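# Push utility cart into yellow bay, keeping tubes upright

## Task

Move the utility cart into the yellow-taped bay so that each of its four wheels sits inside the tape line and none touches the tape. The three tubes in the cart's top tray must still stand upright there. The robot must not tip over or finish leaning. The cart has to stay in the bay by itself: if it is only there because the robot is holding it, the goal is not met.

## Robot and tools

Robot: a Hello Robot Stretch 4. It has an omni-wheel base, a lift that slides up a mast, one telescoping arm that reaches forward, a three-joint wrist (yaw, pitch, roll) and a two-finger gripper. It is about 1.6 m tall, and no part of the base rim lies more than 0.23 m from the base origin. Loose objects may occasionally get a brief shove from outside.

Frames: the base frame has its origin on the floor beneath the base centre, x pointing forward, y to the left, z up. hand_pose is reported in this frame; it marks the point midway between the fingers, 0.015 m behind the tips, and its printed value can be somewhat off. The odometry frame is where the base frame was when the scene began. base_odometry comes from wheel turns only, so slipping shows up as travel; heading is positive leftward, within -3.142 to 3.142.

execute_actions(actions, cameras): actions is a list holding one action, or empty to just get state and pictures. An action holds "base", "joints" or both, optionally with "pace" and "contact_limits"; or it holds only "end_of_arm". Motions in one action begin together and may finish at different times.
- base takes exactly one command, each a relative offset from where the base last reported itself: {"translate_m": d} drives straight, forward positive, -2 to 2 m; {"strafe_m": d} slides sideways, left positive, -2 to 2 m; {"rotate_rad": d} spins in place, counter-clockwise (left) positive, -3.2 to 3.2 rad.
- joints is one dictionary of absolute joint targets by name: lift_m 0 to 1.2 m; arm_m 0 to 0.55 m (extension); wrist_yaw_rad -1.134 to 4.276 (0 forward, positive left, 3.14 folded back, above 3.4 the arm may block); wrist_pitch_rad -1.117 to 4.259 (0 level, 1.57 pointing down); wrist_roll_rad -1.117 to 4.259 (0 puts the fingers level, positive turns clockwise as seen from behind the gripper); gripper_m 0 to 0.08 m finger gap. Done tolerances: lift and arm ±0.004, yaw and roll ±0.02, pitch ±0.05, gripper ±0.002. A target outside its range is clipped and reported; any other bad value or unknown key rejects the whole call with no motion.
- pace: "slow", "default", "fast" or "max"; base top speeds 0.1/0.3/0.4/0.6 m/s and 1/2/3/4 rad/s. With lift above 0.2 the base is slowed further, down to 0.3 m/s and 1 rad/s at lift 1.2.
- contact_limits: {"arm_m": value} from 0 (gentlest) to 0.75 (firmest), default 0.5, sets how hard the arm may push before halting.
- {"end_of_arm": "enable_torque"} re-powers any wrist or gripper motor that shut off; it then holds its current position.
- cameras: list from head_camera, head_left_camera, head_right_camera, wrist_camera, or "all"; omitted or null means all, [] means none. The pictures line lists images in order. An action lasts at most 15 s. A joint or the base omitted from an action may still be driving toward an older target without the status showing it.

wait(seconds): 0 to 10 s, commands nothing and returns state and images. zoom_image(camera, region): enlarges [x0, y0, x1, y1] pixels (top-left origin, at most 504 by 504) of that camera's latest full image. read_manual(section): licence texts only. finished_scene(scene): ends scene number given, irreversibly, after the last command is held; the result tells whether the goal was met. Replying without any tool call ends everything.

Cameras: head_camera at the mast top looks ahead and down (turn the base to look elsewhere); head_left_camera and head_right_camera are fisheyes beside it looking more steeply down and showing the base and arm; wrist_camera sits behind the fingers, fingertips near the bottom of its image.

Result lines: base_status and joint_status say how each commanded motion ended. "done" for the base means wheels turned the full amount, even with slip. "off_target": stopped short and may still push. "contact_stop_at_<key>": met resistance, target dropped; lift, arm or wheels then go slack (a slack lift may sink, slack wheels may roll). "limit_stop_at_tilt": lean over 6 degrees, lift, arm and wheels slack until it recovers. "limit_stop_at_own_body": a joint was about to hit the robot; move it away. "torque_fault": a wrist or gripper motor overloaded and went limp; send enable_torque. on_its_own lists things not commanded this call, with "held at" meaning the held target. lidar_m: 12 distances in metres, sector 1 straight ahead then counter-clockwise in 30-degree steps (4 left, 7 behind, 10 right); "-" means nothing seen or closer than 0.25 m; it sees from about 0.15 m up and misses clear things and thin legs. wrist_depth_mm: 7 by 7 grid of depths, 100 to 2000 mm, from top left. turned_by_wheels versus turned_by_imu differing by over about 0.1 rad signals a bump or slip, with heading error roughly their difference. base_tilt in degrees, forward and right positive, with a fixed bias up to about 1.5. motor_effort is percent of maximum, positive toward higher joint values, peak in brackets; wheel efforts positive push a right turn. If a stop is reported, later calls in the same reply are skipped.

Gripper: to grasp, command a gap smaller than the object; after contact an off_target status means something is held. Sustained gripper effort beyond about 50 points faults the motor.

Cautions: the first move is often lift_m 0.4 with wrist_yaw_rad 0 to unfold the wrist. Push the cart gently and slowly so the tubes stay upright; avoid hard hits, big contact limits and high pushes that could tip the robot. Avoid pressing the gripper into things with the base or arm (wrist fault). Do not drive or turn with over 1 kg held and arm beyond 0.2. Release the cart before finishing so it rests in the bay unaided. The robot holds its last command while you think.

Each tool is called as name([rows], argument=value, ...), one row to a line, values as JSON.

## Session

execute_actions(actions=[])

Scene clock: 0.00 s.
base_odometry: x=+0.000 y=+0.000 heading=+0.000 (m, m, rad; odometry frame)
turned_by_wheels: +0.000 (rad since the last result)
turned_by_imu: +0.000 (rad since the last result)
base_tilt: forward=+0.3 right=+0.2 (deg)
lidar_m: 1.68 1.72 0.80 0.62 0.61 1.88 1.76 2.04 0.64 0.55 0.57 0.75
base_status: not commanded
joint_positions: lift_m=+0.160 arm_m=-0.001 wrist_yaw_rad=+3.100 wrist_pitch_rad=+0.012 wrist_roll_rad=-0.003 gripper_m=+0.040
joint_status: not commanded
motor_effort: lift_m=+19 arm_m=+0 wrist_yaw_rad=+0 wrist_pitch_rad=-8 wrist_roll_rad=+0 gripper_m=+2 wheel_0=+1 wheel_1=+0 wheel_2=+0 (%)
hand_pose: x=-0.0387 y=+0.0962 z=+0.3352 quat_wxyz=(+0.021, -0.006, -0.001, +1.000) (m; base frame)
wrist_depth_mm: - 136 - - - - - / - 123 185 - - - - / - 129 190 - - - - / 137 138 - - - - - / 1618 1921 - 1808 1921 - - / 1042 1098 147 1160 147 1138 1118 / 778 - - 842 - - 798
pictures: head_camera, head_left_camera, head_right_camera, wrist_camera
camera_calibration (this result's frames):
wrist_camera: T_world_to_cam=[[0.0528932, 0.998599, 0.0012711, -0.0953434], [0.0423891, -0.000973499, -0.999101, 0.391177], [-0.9977, 0.0528995, -0.0423812, 0.120988], [0, 0, 0, 1]] pos_world=[0.109171, 0.0891904, 0.396074]
Images, in order (width x height): head_camera 420x560, head_left_camera 420x672, head_right_camera 420x672, wrist_camera 616x392.

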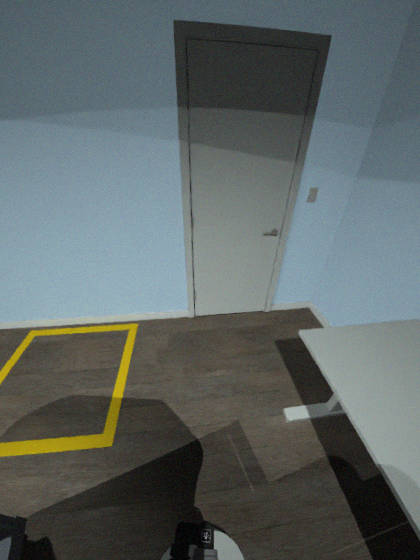

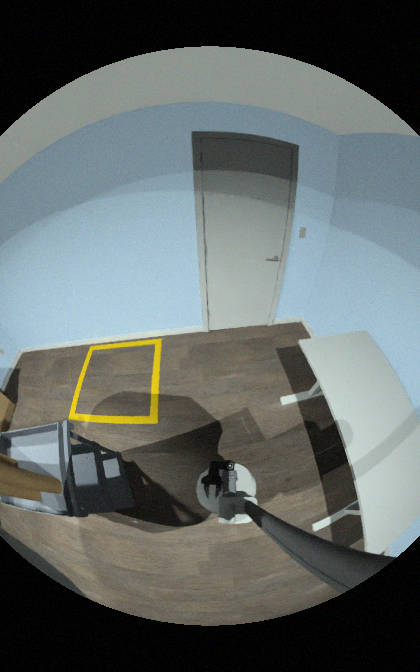

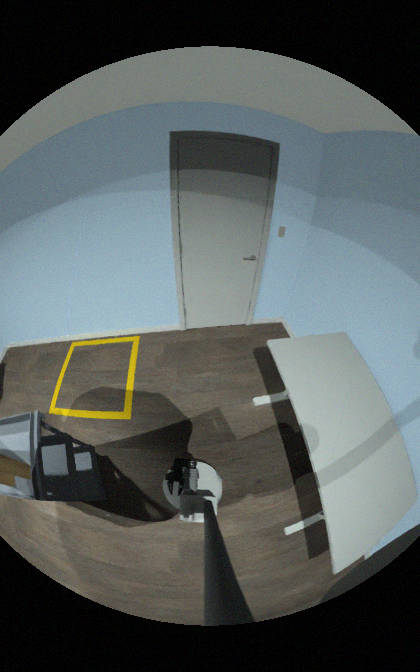

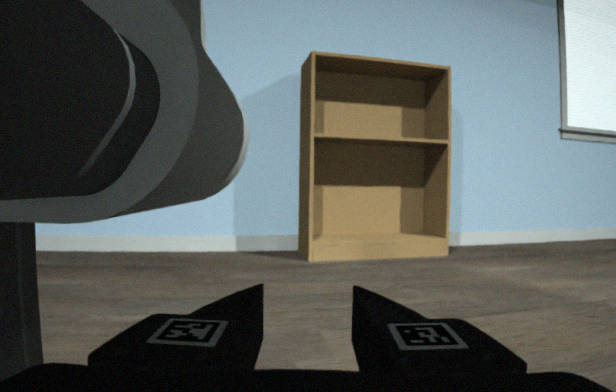

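zoom_image(camera="head_left_camera", region=[0, 320, 200, 540])

zoom_image(camera="head_left_camera", region=[50, 325, 190, 435])

zoom_image(camera="head_left_camera", region=[0, 400, 150, 530])

Region (0, 320, 200, 540) of head_left_camera's 420x672 image, scaled by 2.291, with more detail than that image has; it fills the left 458 columns of this view, and the rest is white.

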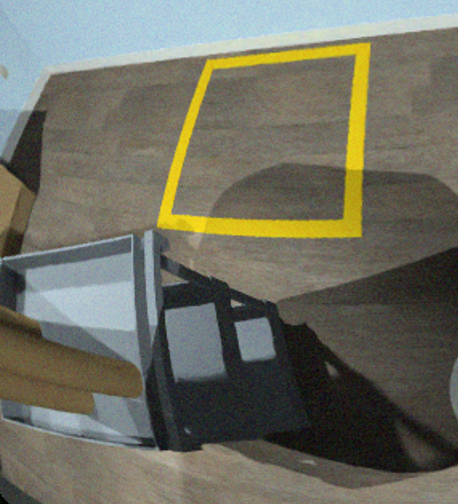

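Region (50, 325, 190, 435) of head_left_camera's 420x672 image, scaled by 3.600, with more detail than that image has; it fills the top 396 rows of this view, and the rest is white.

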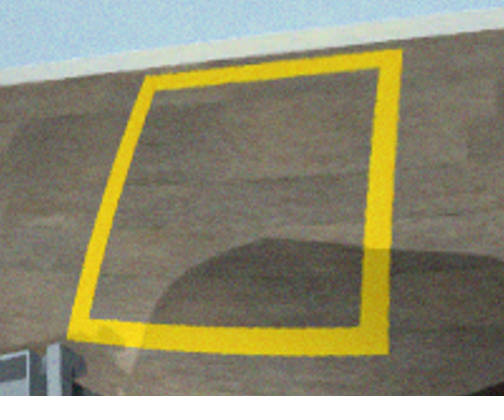

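Region (0, 400, 150, 530) of head_left_camera's 420x672 image, scaled by 3.360, with more detail than that image has; it fills the top 437 rows of this view, and the rest is white.

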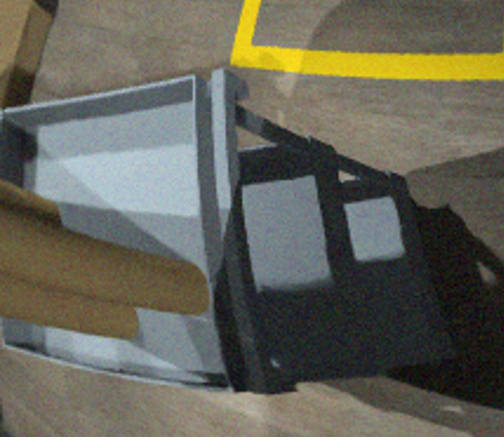

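execute_actions([
  {"base": {"rotate_rad": 1.731}, "joints": {"lift_m": 0.75, "wrist_yaw_rad": 0.0}, "pace": "max"},
], cameras=["head_camera", "head_left_camera", "head_right_camera"])

Scene clock: 11.37 s.
base_odometry: x=+0.000 y=+0.000 heading=+1.730 (m, m, rad; odometry frame)
turned_by_wheels: +1.730 (rad since the last result)
turned_by_imu: +1.705 (rad since the last result)
base_tilt: forward=+0.5 right=+0.2 (deg)
lidar_m: 0.58 2.80 1.78 1.75 0.86 0.59 0.57 0.60 0.86 1.68 1.77 0.73
base_status: done
joint_positions: lift_m=+0.750 arm_m=-0.001 wrist_yaw_rad=+0.000 wrist_pitch_rad=+0.012 wrist_roll_rad=-0.003 gripper_m=+0.040
joint_status: all done
motor_effort: lift_m=+21(25) arm_m=+0(0) wrist_yaw_rad=-1(8) wrist_pitch_rad=-7(8) wrist_roll_rad=+2(1) gripper_m=+1(2) wheel_0=-4(11) wheel_1=-3(12) wheel_2=-1(13) (%)
hand_pose: x=+0.3828 y=-0.0873 z=+0.9254 quat_wxyz=(+1.000, -0.001, +0.006, +0.000) (m; base frame)
wrist_depth_mm: - - 539 - - - - / - - 539 - - - - / - - 549 - - - - / - - 554 - - - - / - - 549 960 809 - - / - 394 147 488 147 - - / 1921 - - 1060 - - -
pictures: head_camera, head_left_camera, head_right_camera
Images, in order (width x height): head_camera 420x560, head_left_camera 420x672, head_right_camera 420x672.

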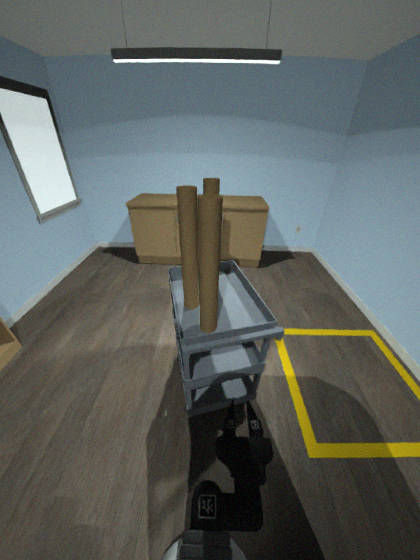

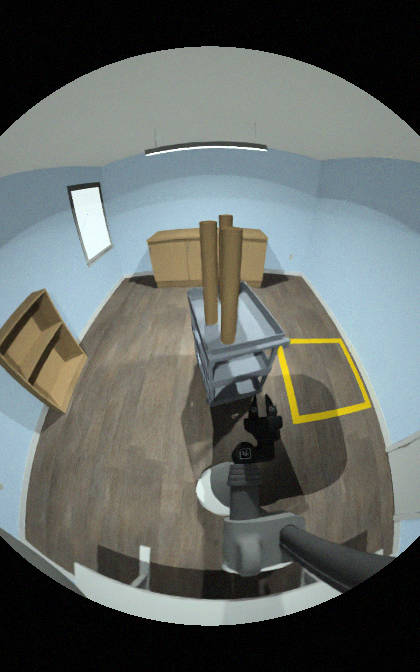

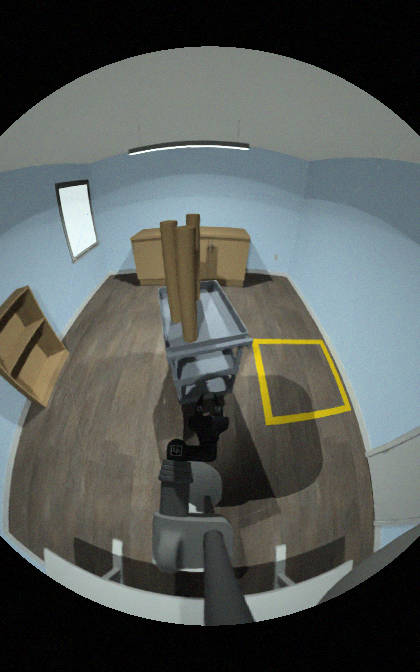

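execute_actions(actions=[])

Scene clock: 12.17 s.
base_odometry: x=+0.000 y=+0.000 heading=+1.730 (m, m, rad; odometry frame)
turned_by_wheels: +0.000 (rad since the last result)
turned_by_imu: +0.000 (rad since the last result)
base_tilt: forward=+0.3 right=+0.2 (deg)
lidar_m: 0.60 2.81 1.75 1.75 0.86 0.61 0.57 0.60 0.86 1.67 1.75 0.72
base_status: done
joint_positions: lift_m=+0.750 arm_m=-0.001 wrist_yaw_rad=+0.000 wrist_pitch_rad=+0.012 wrist_roll_rad=-0.003 gripper_m=+0.040
joint_status: all done
motor_effort: lift_m=+21(25) arm_m=+0(0) wrist_yaw_rad=-1(8) wrist_pitch_rad=-7(8) wrist_roll_rad=-1(1) gripper_m=+0(2) wheel_0=-3(11) wheel_1=-3(12) wheel_2=-1(13) (%)
hand_pose: x=+0.3828 y=-0.0873 z=+0.9254 quat_wxyz=(+1.000, -0.001, +0.006, +0.000) (m; base frame)
wrist_depth_mm: - - 539 - - - - / - - 539 - - - - / - - 544 - - - - / - - 554 - - - - / - - 544 946 809 - - / - 394 147 492 147 - - / 1863 - - 1060 - - -
pictures: head_camera, head_left_camera, head_right_camera, wrist_camera
camera_calibration (this result's frames):
wrist_camera: T_world_to_cam=[[-0.0107853, -0.999941, 0.00127111, -0.0852613], [-0.0423111, -0.00081368, -0.999104, 0.995215], [0.999046, -0.0108294, -0.0422998, -0.193758], [0, 0, 0, 1]] pos_world=[0.234762, -0.0865448, 0.986236]
Images, in order (width x height): head_camera 420x560, head_left_camera 420x672, head_right_camera 420x672, wrist_camera 616x392.

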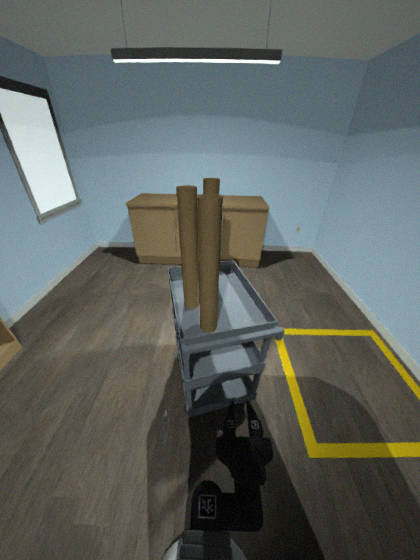

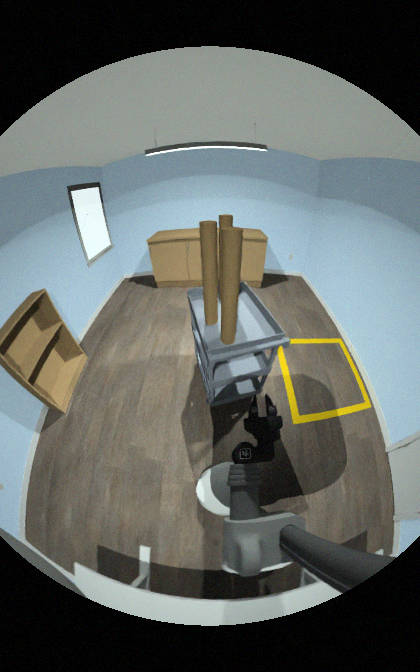

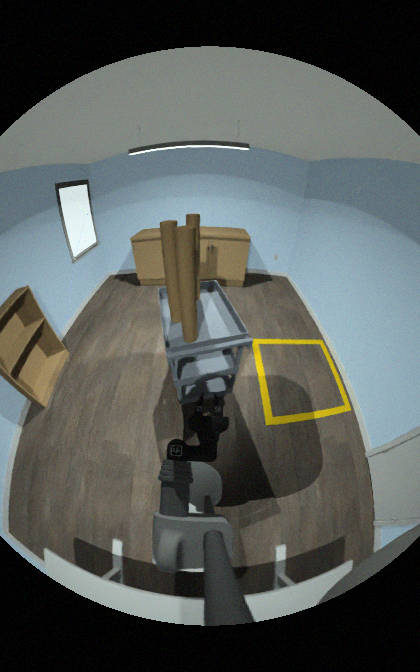

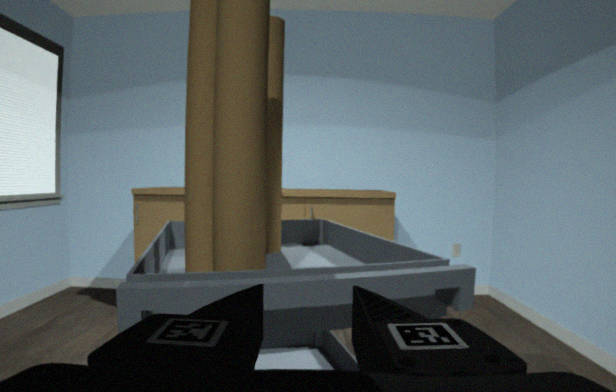

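zoom_image(camera="head_right_camera", region=[140, 200, 380, 440])

zoom_image(camera="head_camera", region=[150, 240, 310, 430])

Region (140, 200, 380, 440) of head_right_camera's 420x672 image, scaled by 2.100, with more detail than that image has.

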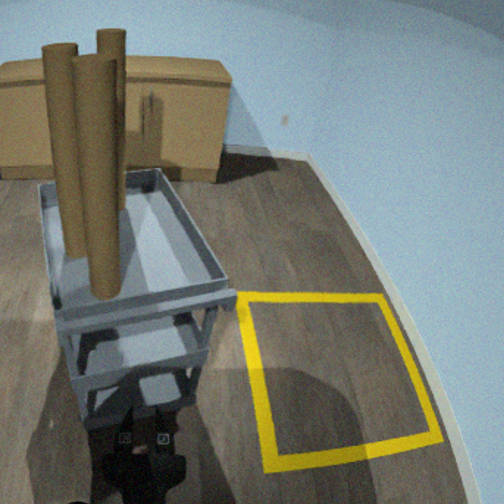

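Region (150, 240, 310, 430) of head_camera's 420x560 image, scaled by 2.653, with more detail than that image has; it fills the left 424 columns of this view, and the rest is white.

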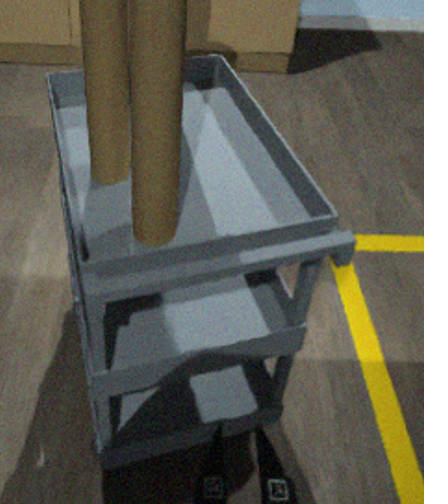

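zoom_image(camera="head_right_camera", region=[240, 320, 360, 440])

zoom_image(camera="head_right_camera", region=[150, 270, 270, 390])

Region (240, 320, 360, 440) of head_right_camera's 420x672 image, scaled by 4.200, with more detail than that image has.

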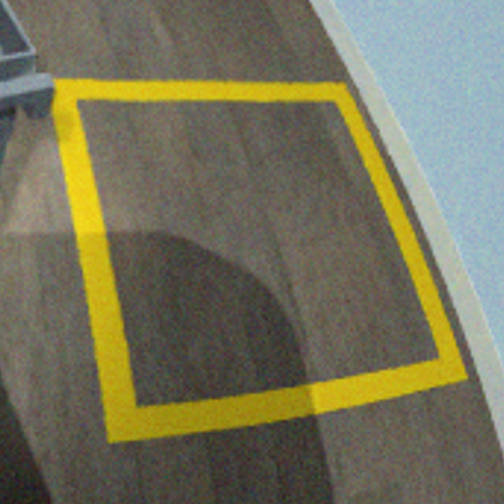

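Region (150, 270, 270, 390) of head_right_camera's 420x672 image, scaled by 4.200, with more detail than that image has.

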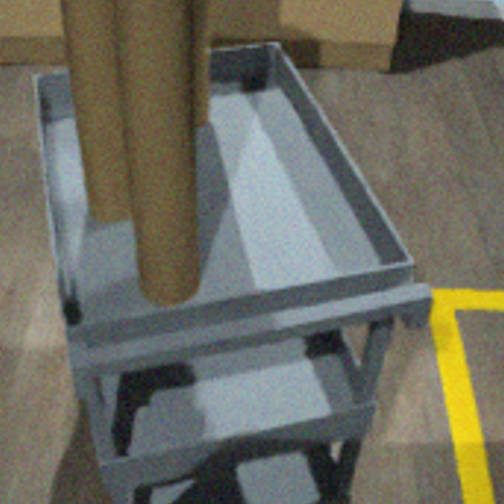

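zoom_image(camera="head_left_camera", region=[180, 270, 300, 390])

zoom_image(camera="head_left_camera", region=[260, 320, 380, 440])

Region (180, 270, 300, 390) of head_left_camera's 420x672 image, scaled by 4.200, with more detail than that image has.

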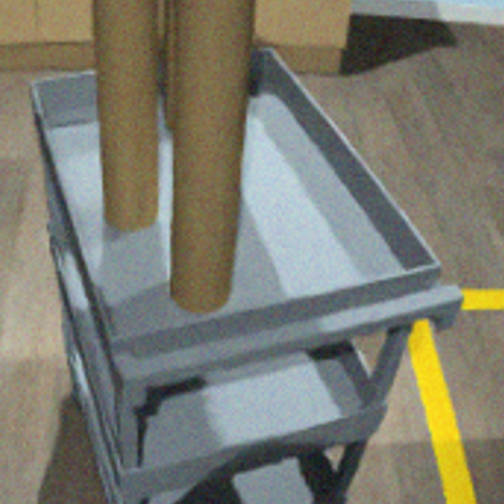

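Region (260, 320, 380, 440) of head_left_camera's 420x672 image, scaled by 4.200, with more detail than that image has.

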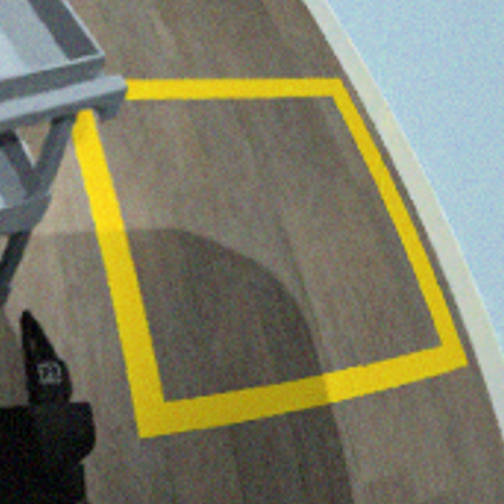

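zoom_image(camera="head_camera", region=[260, 310, 420, 470])

Region (260, 310, 420, 470) of head_camera's 420x560 image, scaled by 3.150, with more detail than that image has.

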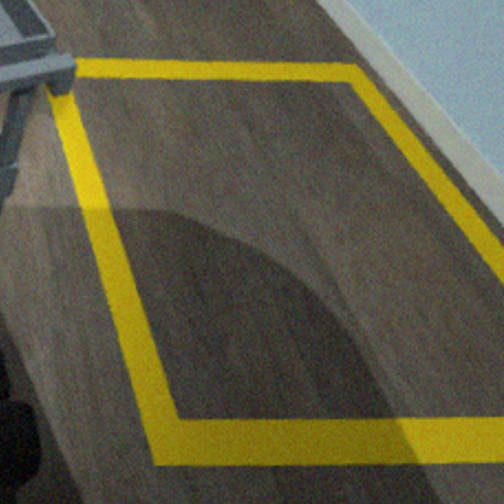

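execute_actions([
  {"base": {"strafe_m": -0.102}, "joints": {"lift_m": 0.98, "wrist_pitch_rad": 1.57, "wrist_roll_rad": -0.30, "wrist_yaw_rad": 0.0, "gripper_m": 0.045}, "pace": "max"},
])

Scene clock: 20.77 s.
base_odometry: x=+0.101 y=+0.016 heading=+1.731 (m, m, rad; odometry frame)
turned_by_wheels: +0.000 (rad since the last result)
turned_by_imu: -0.002 (rad since the last result)
base_tilt: forward=+0.3 right=+0.2 (deg)
lidar_m: 0.63 0.64 1.87 1.85 0.87 0.61 0.58 0.61 0.86 1.59 1.66 0.77
base_status: done
joint_positions: lift_m=+0.980 arm_m=-0.001 wrist_yaw_rad=+0.000 wrist_pitch_rad=+1.570 wrist_roll_rad=-0.300 gripper_m=+0.045
joint_status: all done
motor_effort: lift_m=+21(25) arm_m=-1(0) wrist_yaw_rad=+1(1) wrist_pitch_rad=+2(5) wrist_roll_rad=+0(6) gripper_m=+4(6) wheel_0=+0(13) wheel_1=+1(13) wheel_2=+0(1) (%)
hand_pose: x=+0.1703 y=-0.0874 z=+0.9453 quat_wxyz=(+0.700, -0.106, +0.699, +0.105) (m; base frame)
wrist_depth_mm: 1060 1060 1060 1078 1060 1060 1078 / 1078 1060 1060 1078 1060 1078 1060 / 1078 1078 1078 1078 1078 1078 1078 / 1078 1060 904 1060 1078 1078 1078 / 1078 1098 878 878 1060 1078 1098 / 1078 1098 147 891 154 1078 1078 / - - 131 1098 128 - 1098
pictures: head_camera, head_left_camera, head_right_camera, wrist_camera
camera_calibration (this result's frames):
wrist_camera: T_world_to_cam=[[0.293709, -0.955826, 0.0114769, -0.145314], [-0.955586, -0.293288, 0.028938, 0.164327], [-0.0242936, -0.0194665, -0.999515, 1.0978], [0, 0, 0, 1]] pos_world=[0.226378, -0.0693289, 1.09418]
Images, in order (width x height): head_camera 420x560, head_left_camera 420x672, head_right_camera 420x672, wrist_camera 616x392.

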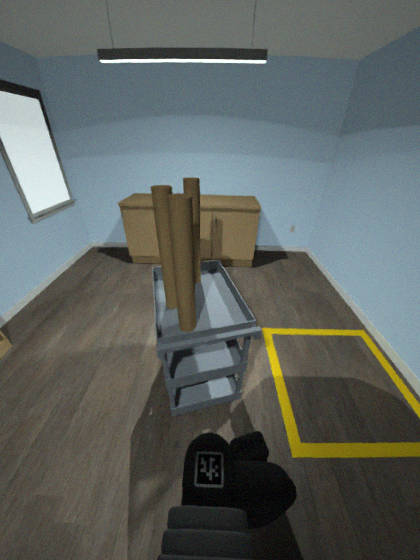

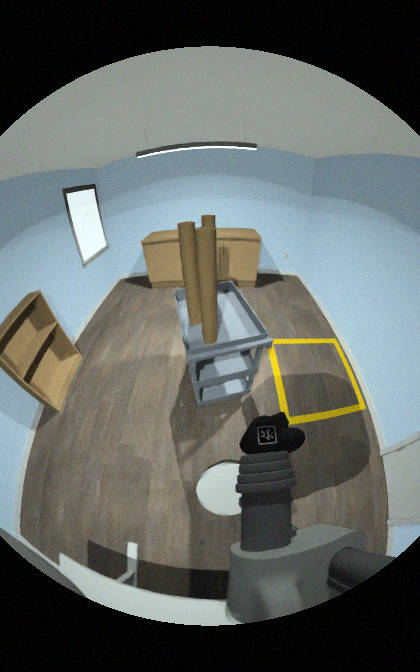

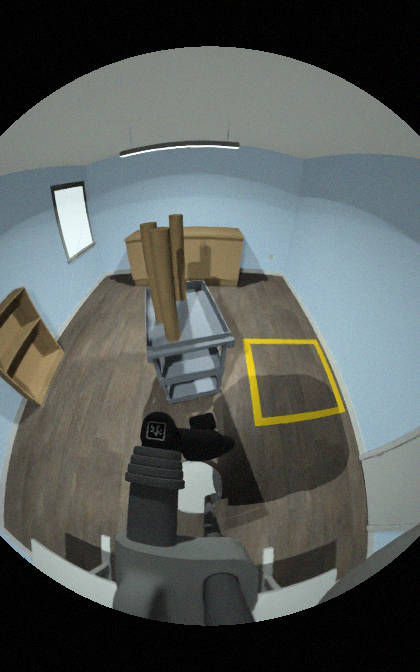

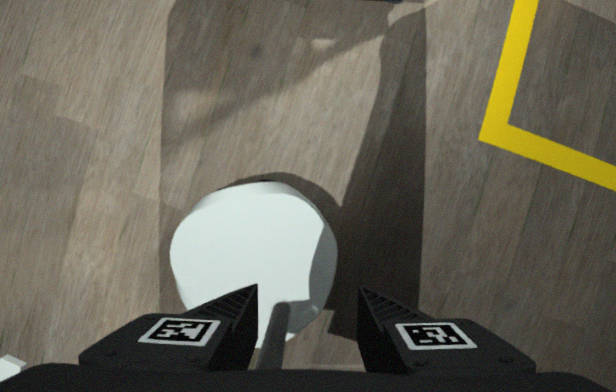

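execute_actions([
  {"base": {"translate_m": 0.39}, "joints": {"arm_m": 0.475}, "pace": "fast"},
])

Scene clock: 24.17 s.
base_odometry: x=+0.039 y=+0.401 heading=+1.731 (m, m, rad; odometry frame)
turned_by_wheels: +0.000 (rad since the last result)
turned_by_imu: -0.002 (rad since the last result)
base_tilt: forward=+0.3 right=+0.2 (deg)
lidar_m: 0.25 0.26 1.87 1.80 2.18 1.01 0.96 1.02 1.65 1.57 1.68 0.32
base_status: done
joint_positions: lift_m=+0.980 arm_m=+0.474 wrist_yaw_rad=+0.000 wrist_pitch_rad=+1.570 wrist_roll_rad=-0.300 gripper_m=+0.045
joint_status: all done
motor_effort: lift_m=+21(21) arm_m=+8(10) wrist_yaw_rad=-1(2) wrist_pitch_rad=+1(1) wrist_roll_rad=+1(0) gripper_m=+3(3) wheel_0=+4(9) wheel_1=+4(8) wheel_2=-2(16) (%)
hand_pose: x=+0.6448 y=-0.0874 z=+0.9453 quat_wxyz=(+0.699, -0.106, +0.699, +0.106) (m; base frame)
wrist_depth_mm: 291 293 291 291 1060 1042 1042 / 293 293 293 293 1078 1078 1060 / 296 296 293 294 1060 1060 1060 / 297 297 296 296 1060 1078 1078 / 298 296 297 296 1078 1060 1078 / 298 298 147 297 154 1078 1078 / - - 131 300 128 - 1098
pictures: head_camera, head_left_camera, head_right_camera, wrist_camera
camera_calibration (this result's frames):
wrist_camera: T_world_to_cam=[[0.294622, -0.955546, 0.0114345, -0.28518], [-0.955302, -0.294199, 0.0290771, 0.617287], [-0.0244204, -0.0194901, -0.999512, 1.1094], [0, 0, 0, 1]] pos_world=[0.700808, -0.0692753, 1.09417]
Images, in order (width x height): head_camera 420x560, head_left_camera 420x672, head_right_camera 420x672, wrist_camera 616x392.

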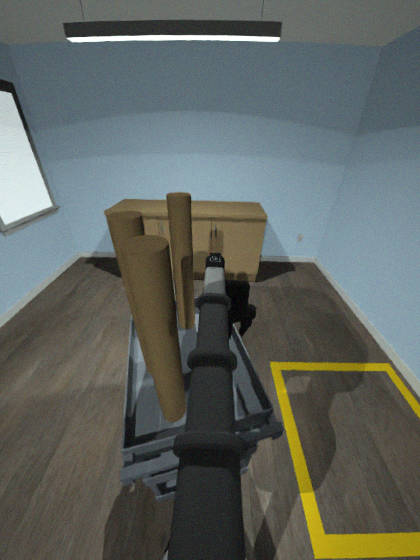

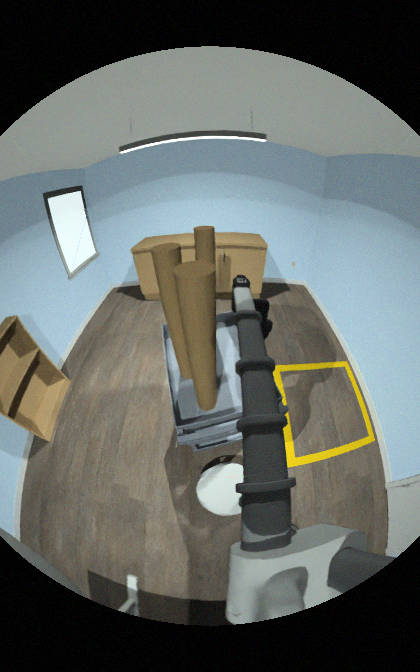

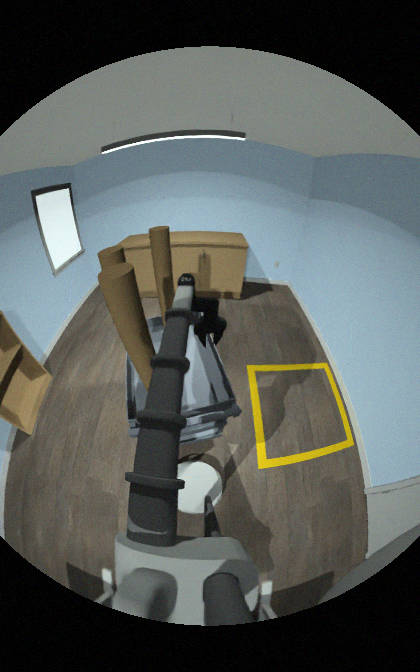

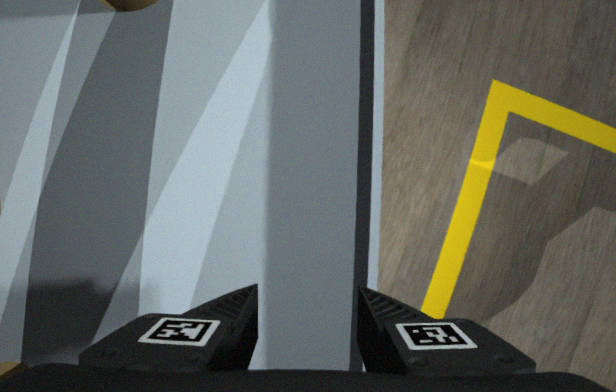

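zoom_image(camera="wrist_camera", region=[200, 0, 560, 392])

zoom_image(camera="head_right_camera", region=[90, 210, 290, 480])

Region (200, 0, 560, 392) of wrist_camera's 616x392 image, scaled by 1.286; it fills the left 463 columns of this view, and the rest is white.

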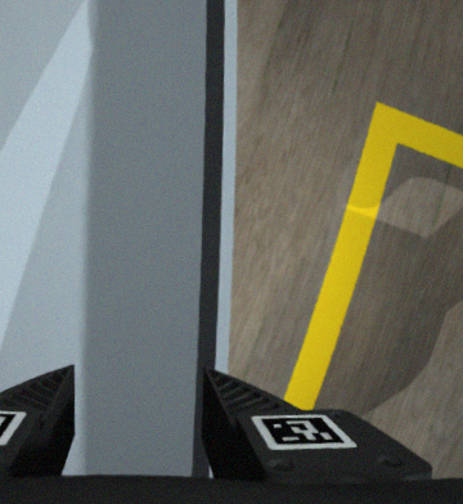

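Region (90, 210, 290, 480) of head_right_camera's 420x672 image, scaled by 1.867, with more detail than that image has; it fills the left 373 columns of this view, and the rest is white.

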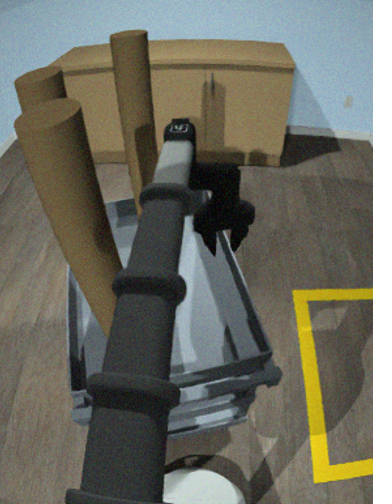

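execute_actions([
  {"base": {"strafe_m": -0.040}, "joints": {"arm_m": 0.492, "wrist_roll_rad": -0.28, "lift_m": 0.94}, "pace": "fast"},
])

Scene clock: 27.47 s.
base_odometry: x=+0.078 y=+0.407 heading=+1.731 (m, m, rad; odometry frame)
turned_by_wheels: +0.000 (rad since the last result)
turned_by_imu: -0.001 (rad since the last result)
base_tilt: forward=+0.3 right=+0.2 (deg)
lidar_m: 0.25 0.26 0.32 1.84 2.26 0.99 0.94 0.99 1.60 1.54 1.62 0.33
base_status: done
joint_positions: lift_m=+0.940 arm_m=+0.491 wrist_yaw_rad=+0.000 wrist_pitch_rad=+1.570 wrist_roll_rad=-0.280 gripper_m=+0.045
joint_status: all done
motor_effort: lift_m=+15(19) arm_m=+8(10) wrist_yaw_rad=+0(1) wrist_pitch_rad=+0(1) wrist_roll_rad=+1(2) gripper_m=+3(5) wheel_0=+3(12) wheel_1=-1(11) wheel_2=+0(1) (%)
hand_pose: x=+0.6616 y=-0.0874 z=+0.9058 quat_wxyz=(+0.700, -0.099, +0.700, +0.099) (m; base frame)
wrist_depth_mm: 253 253 253 253 1025 1008 1025 / 254 254 254 254 1025 1025 1008 / 255 255 255 255 1025 1042 1042 / 256 255 255 256 1042 1025 1042 / 258 257 257 257 1025 1042 1042 / 259 258 147 539 154 1042 1042 / - - 131 1042 128 - 1042
pictures: head_camera, head_left_camera, head_right_camera, wrist_camera
camera_calibration (this result's frames):
wrist_camera: T_world_to_cam=[[0.275396, -0.961264, 0.0113383, -0.277392], [-0.961003, -0.274975, 0.0293441, 0.639763], [-0.0250897, -0.0189774, -0.999505, 1.07083], [0, 0, 0, 1]] pos_world=[0.718074, -0.070406, 1.05468]
Images, in order (width x height): head_camera 420x560, head_left_camera 420x672, head_right_camera 420x672, wrist_camera 616x392.

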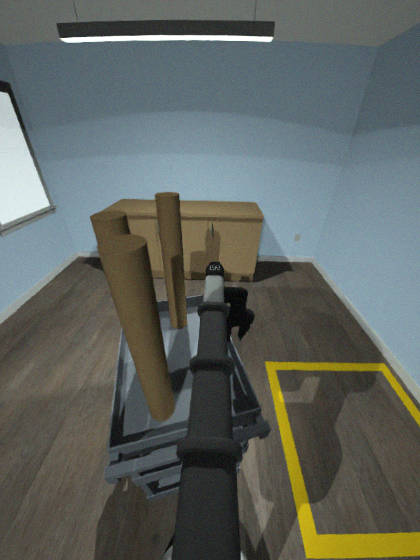

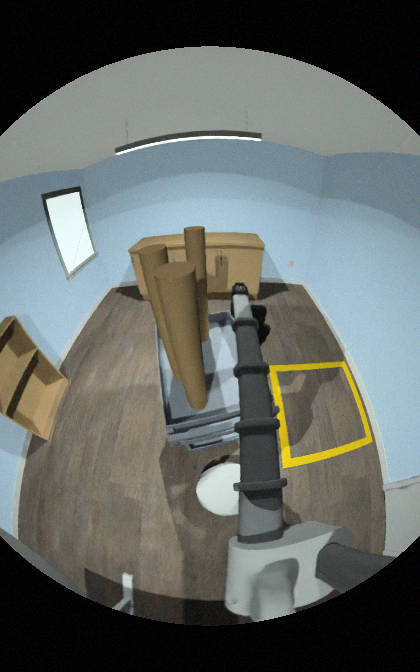

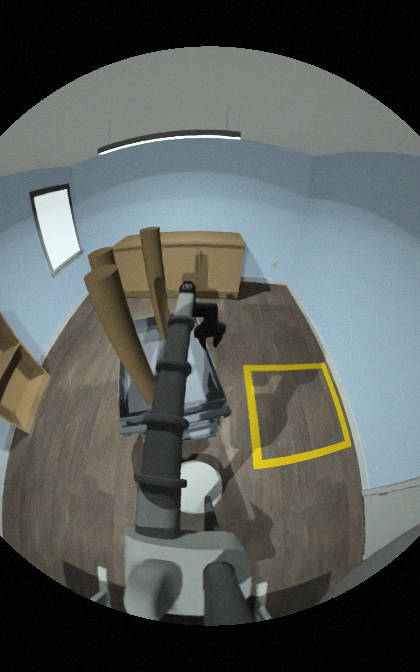

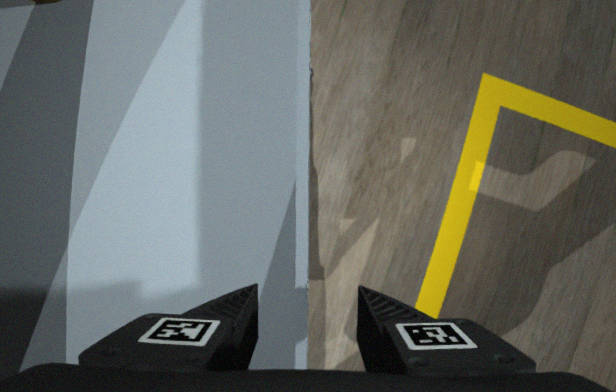

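execute_actions([
  {"joints": {"lift_m": 0.866, "gripper_m": 0.025}, "pace": "fast"},
], cameras=["wrist_camera", "head_right_camera"])

Scene clock: 28.77 s.
base_odometry: x=+0.078 y=+0.407 heading=+1.731 (m, m, rad; odometry frame)
turned_by_wheels: +0.000 (rad since the last result)
turned_by_imu: -0.001 (rad since the last result)
base_tilt: forward=+0.3 right=+0.1 (deg)
lidar_m: 0.27 0.25 0.30 1.83 2.26 0.99 0.96 1.01 1.60 1.51 1.62 0.34
base_status: not commanded
joint_positions: lift_m=+0.866 arm_m=+0.491 wrist_yaw_rad=+0.000 wrist_pitch_rad=+1.570 wrist_roll_rad=-0.280 gripper_m=+0.025
joint_status: all done
motor_effort: lift_m=+14(14) arm_m=+8(8) wrist_yaw_rad=+0(0) wrist_pitch_rad=+0(0) wrist_roll_rad=+2(1) gripper_m=-1(1) wheel_0=+2(3) wheel_1=-1(1) wheel_2=+0(0) (%)
hand_pose: x=+0.6616 y=-0.0874 z=+0.8319 quat_wxyz=(+0.700, -0.099, +0.700, +0.099) (m; base frame)
wrist_depth_mm: 181 180 180 180 946 946 946 / 181 181 181 181 946 946 946 / 182 182 182 182 946 960 946 / 182 183 182 183 960 960 960 / 184 183 183 436 960 960 976 / 185 184 183 184 976 976 960 / 185 185 - 185 - 976 976
pictures: head_right_camera, wrist_camera
camera_calibration (this result's frames):
wrist_camera: T_world_to_cam=[[0.275387, -0.961267, 0.0113383, -0.276548], [-0.961006, -0.274966, 0.0293441, 0.641939], [-0.0250898, -0.0189772, -0.999505, 0.996909], [0, 0, 0, 1]] pos_world=[0.718077, -0.0704066, 0.980714]
Images, in order (width x height): head_right_camera 420x672, wrist_camera 616x392.

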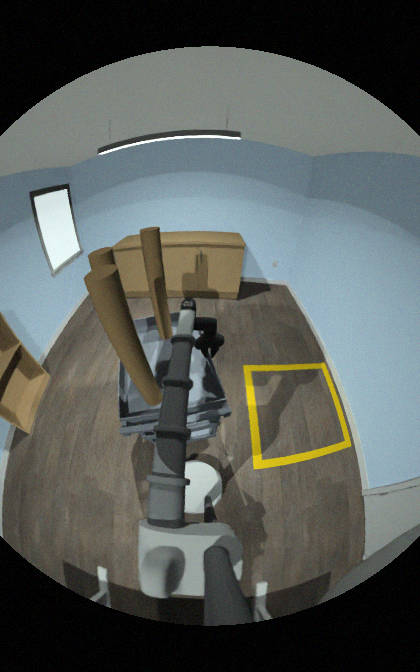

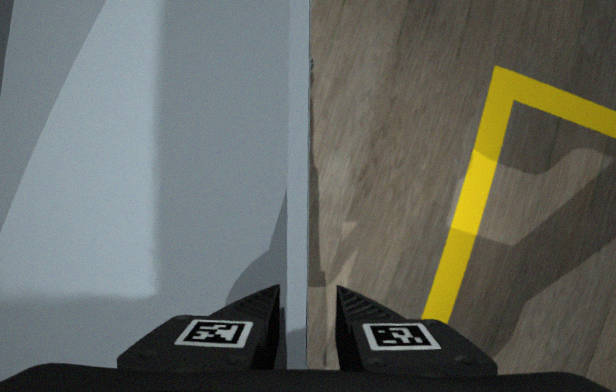

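execute_actions([
  {"joints": {"gripper_m": 0.0}, "pace": "fast"},
])

Scene clock: 29.90 s.
base_odometry: x=+0.078 y=+0.407 heading=+1.731 (m, m, rad; odometry frame)
turned_by_wheels: +0.000 (rad since the last result)
turned_by_imu: +0.000 (rad since the last result)
base_tilt: forward=+0.4 right=+0.3 (deg)
lidar_m: 0.28 0.27 0.30 1.83 2.26 1.00 0.97 1.00 1.62 1.55 1.62 0.32
base_status: not commanded
joint_positions: lift_m=+0.866 arm_m=+0.491 wrist_yaw_rad=+0.000 wrist_pitch_rad=+1.572 wrist_roll_rad=-0.281 gripper_m=+0.004
joint_status: gripper_m off_target (ended at +0.004, target +0.000)
on_its_own: gripper_m is held at +0.002, not at your +0.000, by its contact guard: the fingers met something
motor_effort: lift_m=+14(15) arm_m=+8(8) wrist_yaw_rad=+0(1) wrist_pitch_rad=-5(6) wrist_roll_rad=+3(3) gripper_m=-32(34) wheel_0=+3(3) wheel_1=-1(1) wheel_2=+0(0) (%)
hand_pose: x=+0.6613 y=-0.0874 z=+0.8319 quat_wxyz=(+0.700, -0.099, +0.701, +0.099) (m; base frame)
wrist_depth_mm: 180 180 180 180 946 946 946 / 181 181 181 181 946 960 946 / 182 182 182 182 960 960 960 / 183 183 182 183 960 976 960 / 184 183 183 183 960 960 960 / 185 185 184 135 960 976 960 / 185 186 - - - 976 976
pictures: head_camera, head_left_camera, head_right_camera, wrist_camera
camera_calibration (this result's frames):
wrist_camera: T_world_to_cam=[[0.275792, -0.961156, 0.0108748, -0.276319], [-0.960845, -0.275353, 0.0309603, 0.640099], [-0.0267633, -0.0189876, -0.999461, 0.99797], [0, 0, 0, 1]] pos_world=[0.717952, -0.0703839, 0.980619]
Images, in order (width x height): head_camera 420x560, head_left_camera 420x672, head_right_camera 420x672, wrist_camera 616x392.

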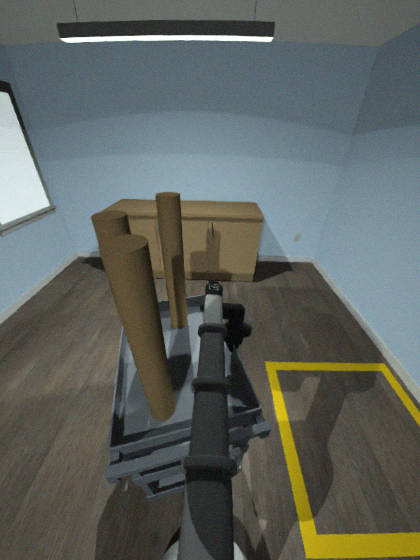

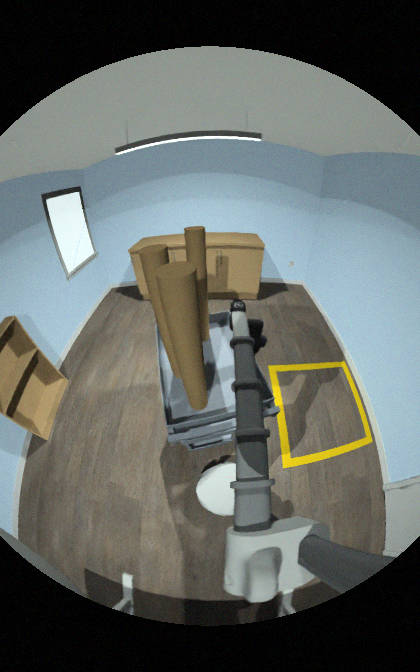

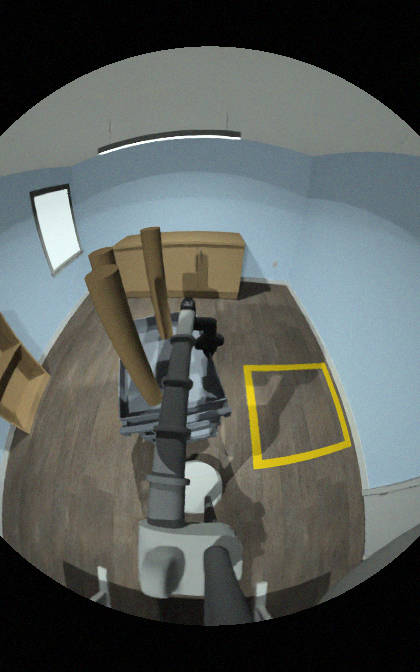

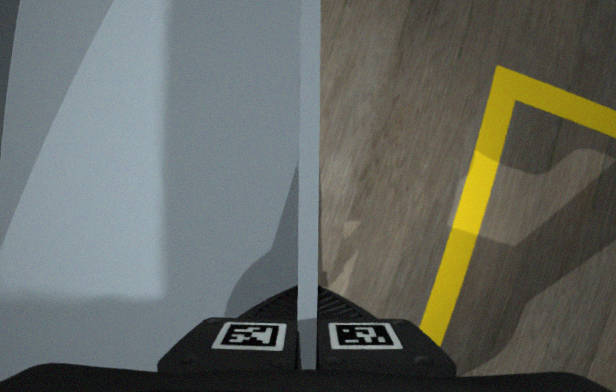

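zoom_image(camera="head_right_camera", region=[230, 350, 370, 490])

zoom_image(camera="head_left_camera", region=[250, 350, 390, 490])

zoom_image(camera="head_right_camera", region=[110, 300, 250, 460])

Region (230, 350, 370, 490) of head_right_camera's 420x672 image, scaled by 3.600, with more detail than that image has.

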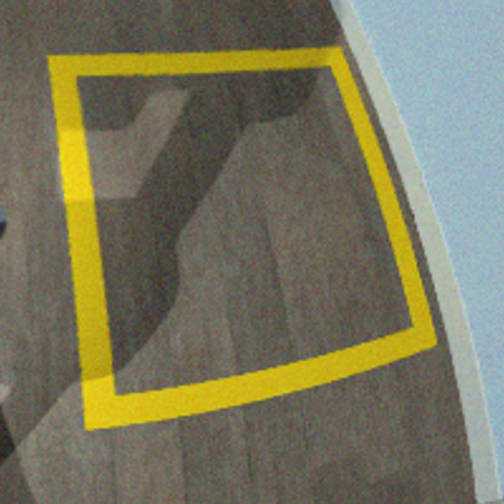

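Region (250, 350, 390, 490) of head_left_camera's 420x672 image, scaled by 3.600, with more detail than that image has.

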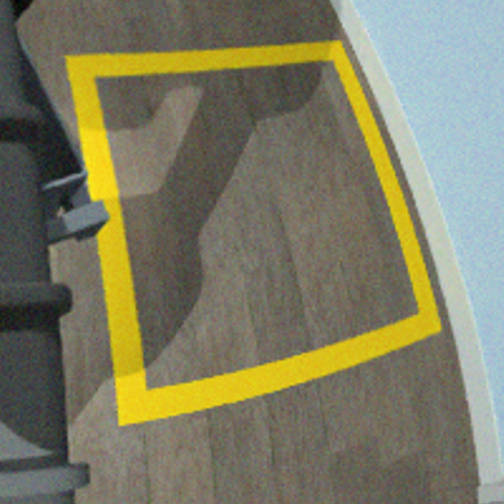

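Region (110, 300, 250, 460) of head_right_camera's 420x672 image, scaled by 3.150, with more detail than that image has; it fills the left 441 columns of this view, and the rest is white.

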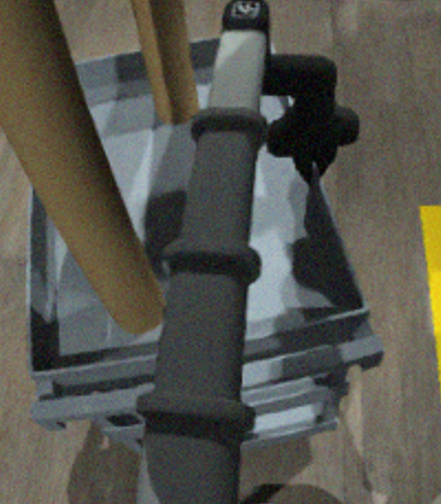

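zoom_image(camera="head_left_camera", region=[150, 300, 290, 460])

Region (150, 300, 290, 460) of head_left_camera's 420x672 image, scaled by 3.150, with more detail than that image has; it fills the left 441 columns of this view, and the rest is white.

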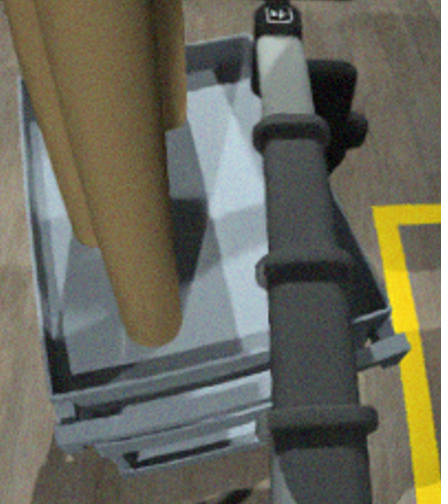

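execute_actions([
  {"base": {"strafe_m": -1.12}, "joints": {"arm_m": 0.515}, "pace": "default"},
])

Scene clock: 38.57 s.
base_odometry: x=+1.183 y=+0.587 heading=+1.731 (m, m, rad; odometry frame)
turned_by_wheels: +0.000 (rad since the last result)
turned_by_imu: +0.013 (rad since the last result)
base_tilt: forward=+0.3 right=+0.2 (deg)
lidar_m: 0.29 0.28 0.34 2.95 1.36 1.07 1.74 0.62 0.47 0.44 0.46 0.37
base_status: done
joint_positions: lift_m=+0.866 arm_m=+0.514 wrist_yaw_rad=-0.001 wrist_pitch_rad=+1.570 wrist_roll_rad=-0.279 gripper_m=+0.004
joint_status: all done
on_its_own: gripper_m is held at +0.002, not at your +0.000, by its contact guard: the fingers met something
motor_effort: lift_m=+14(14) arm_m=+7(11) wrist_yaw_rad=+3(12) wrist_pitch_rad=+0(22) wrist_roll_rad=-2(12) gripper_m=-33(32) wheel_0=+4(23) wheel_1=-3(10) wheel_2=+3(8) (%)
hand_pose: x=+0.6847 y=-0.0874 z=+0.8319 quat_wxyz=(+0.701, -0.098, +0.700, +0.098) (m; base frame)
wrist_depth_mm: 180 180 180 180 960 960 732 / 181 181 181 181 946 946 683 / 182 182 182 182 960 904 634 / 183 183 182 183 976 854 591 / 184 183 183 183 960 768 554 / 185 185 184 134 976 699 512 / 186 185 - - - 640 496
pictures: head_camera, head_left_camera, head_right_camera, wrist_camera
camera_calibration (this result's frames):
wrist_camera: T_world_to_cam=[[0.272772, -0.962012, 0.0113102, -0.281157], [-0.961747, -0.272351, 0.0294385, 0.664782], [-0.0252398, -0.0189076, -0.999503, 0.997594], [0, 0, 0, 1]] pos_world=[0.741223, -0.0705604, 0.980708]
Images, in order (width x height): head_camera 420x560, head_left_camera 420x672, head_right_camera 420x672, wrist_camera 616x392.

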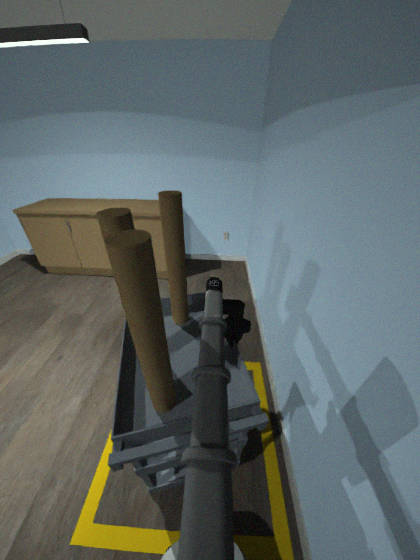

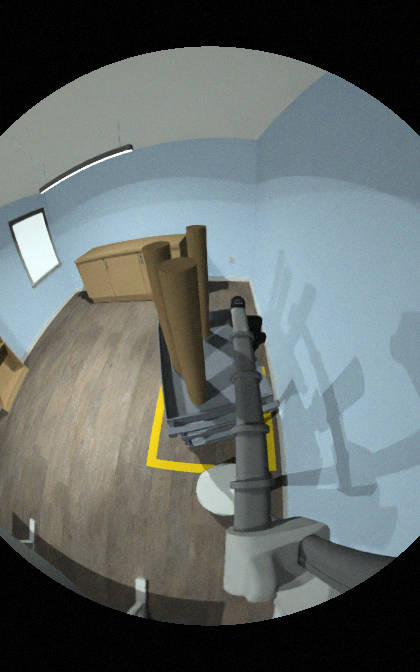

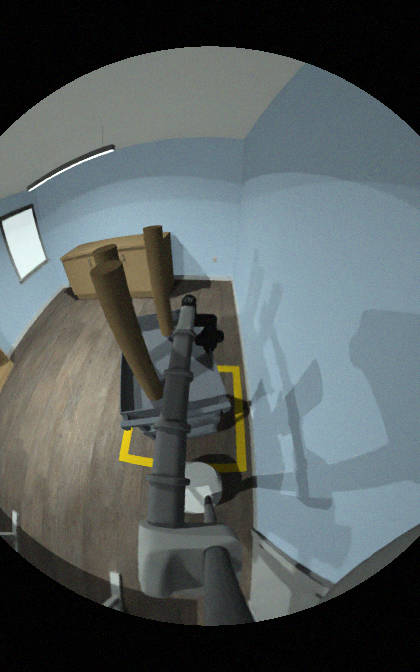

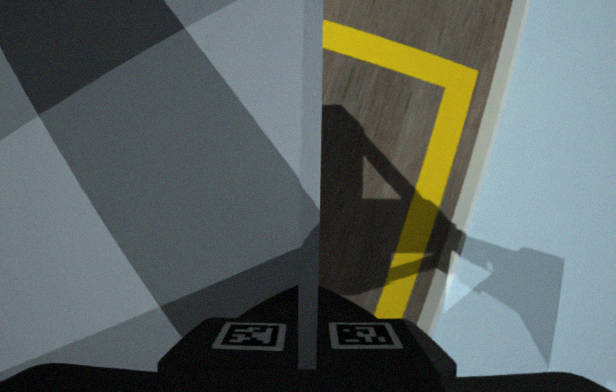

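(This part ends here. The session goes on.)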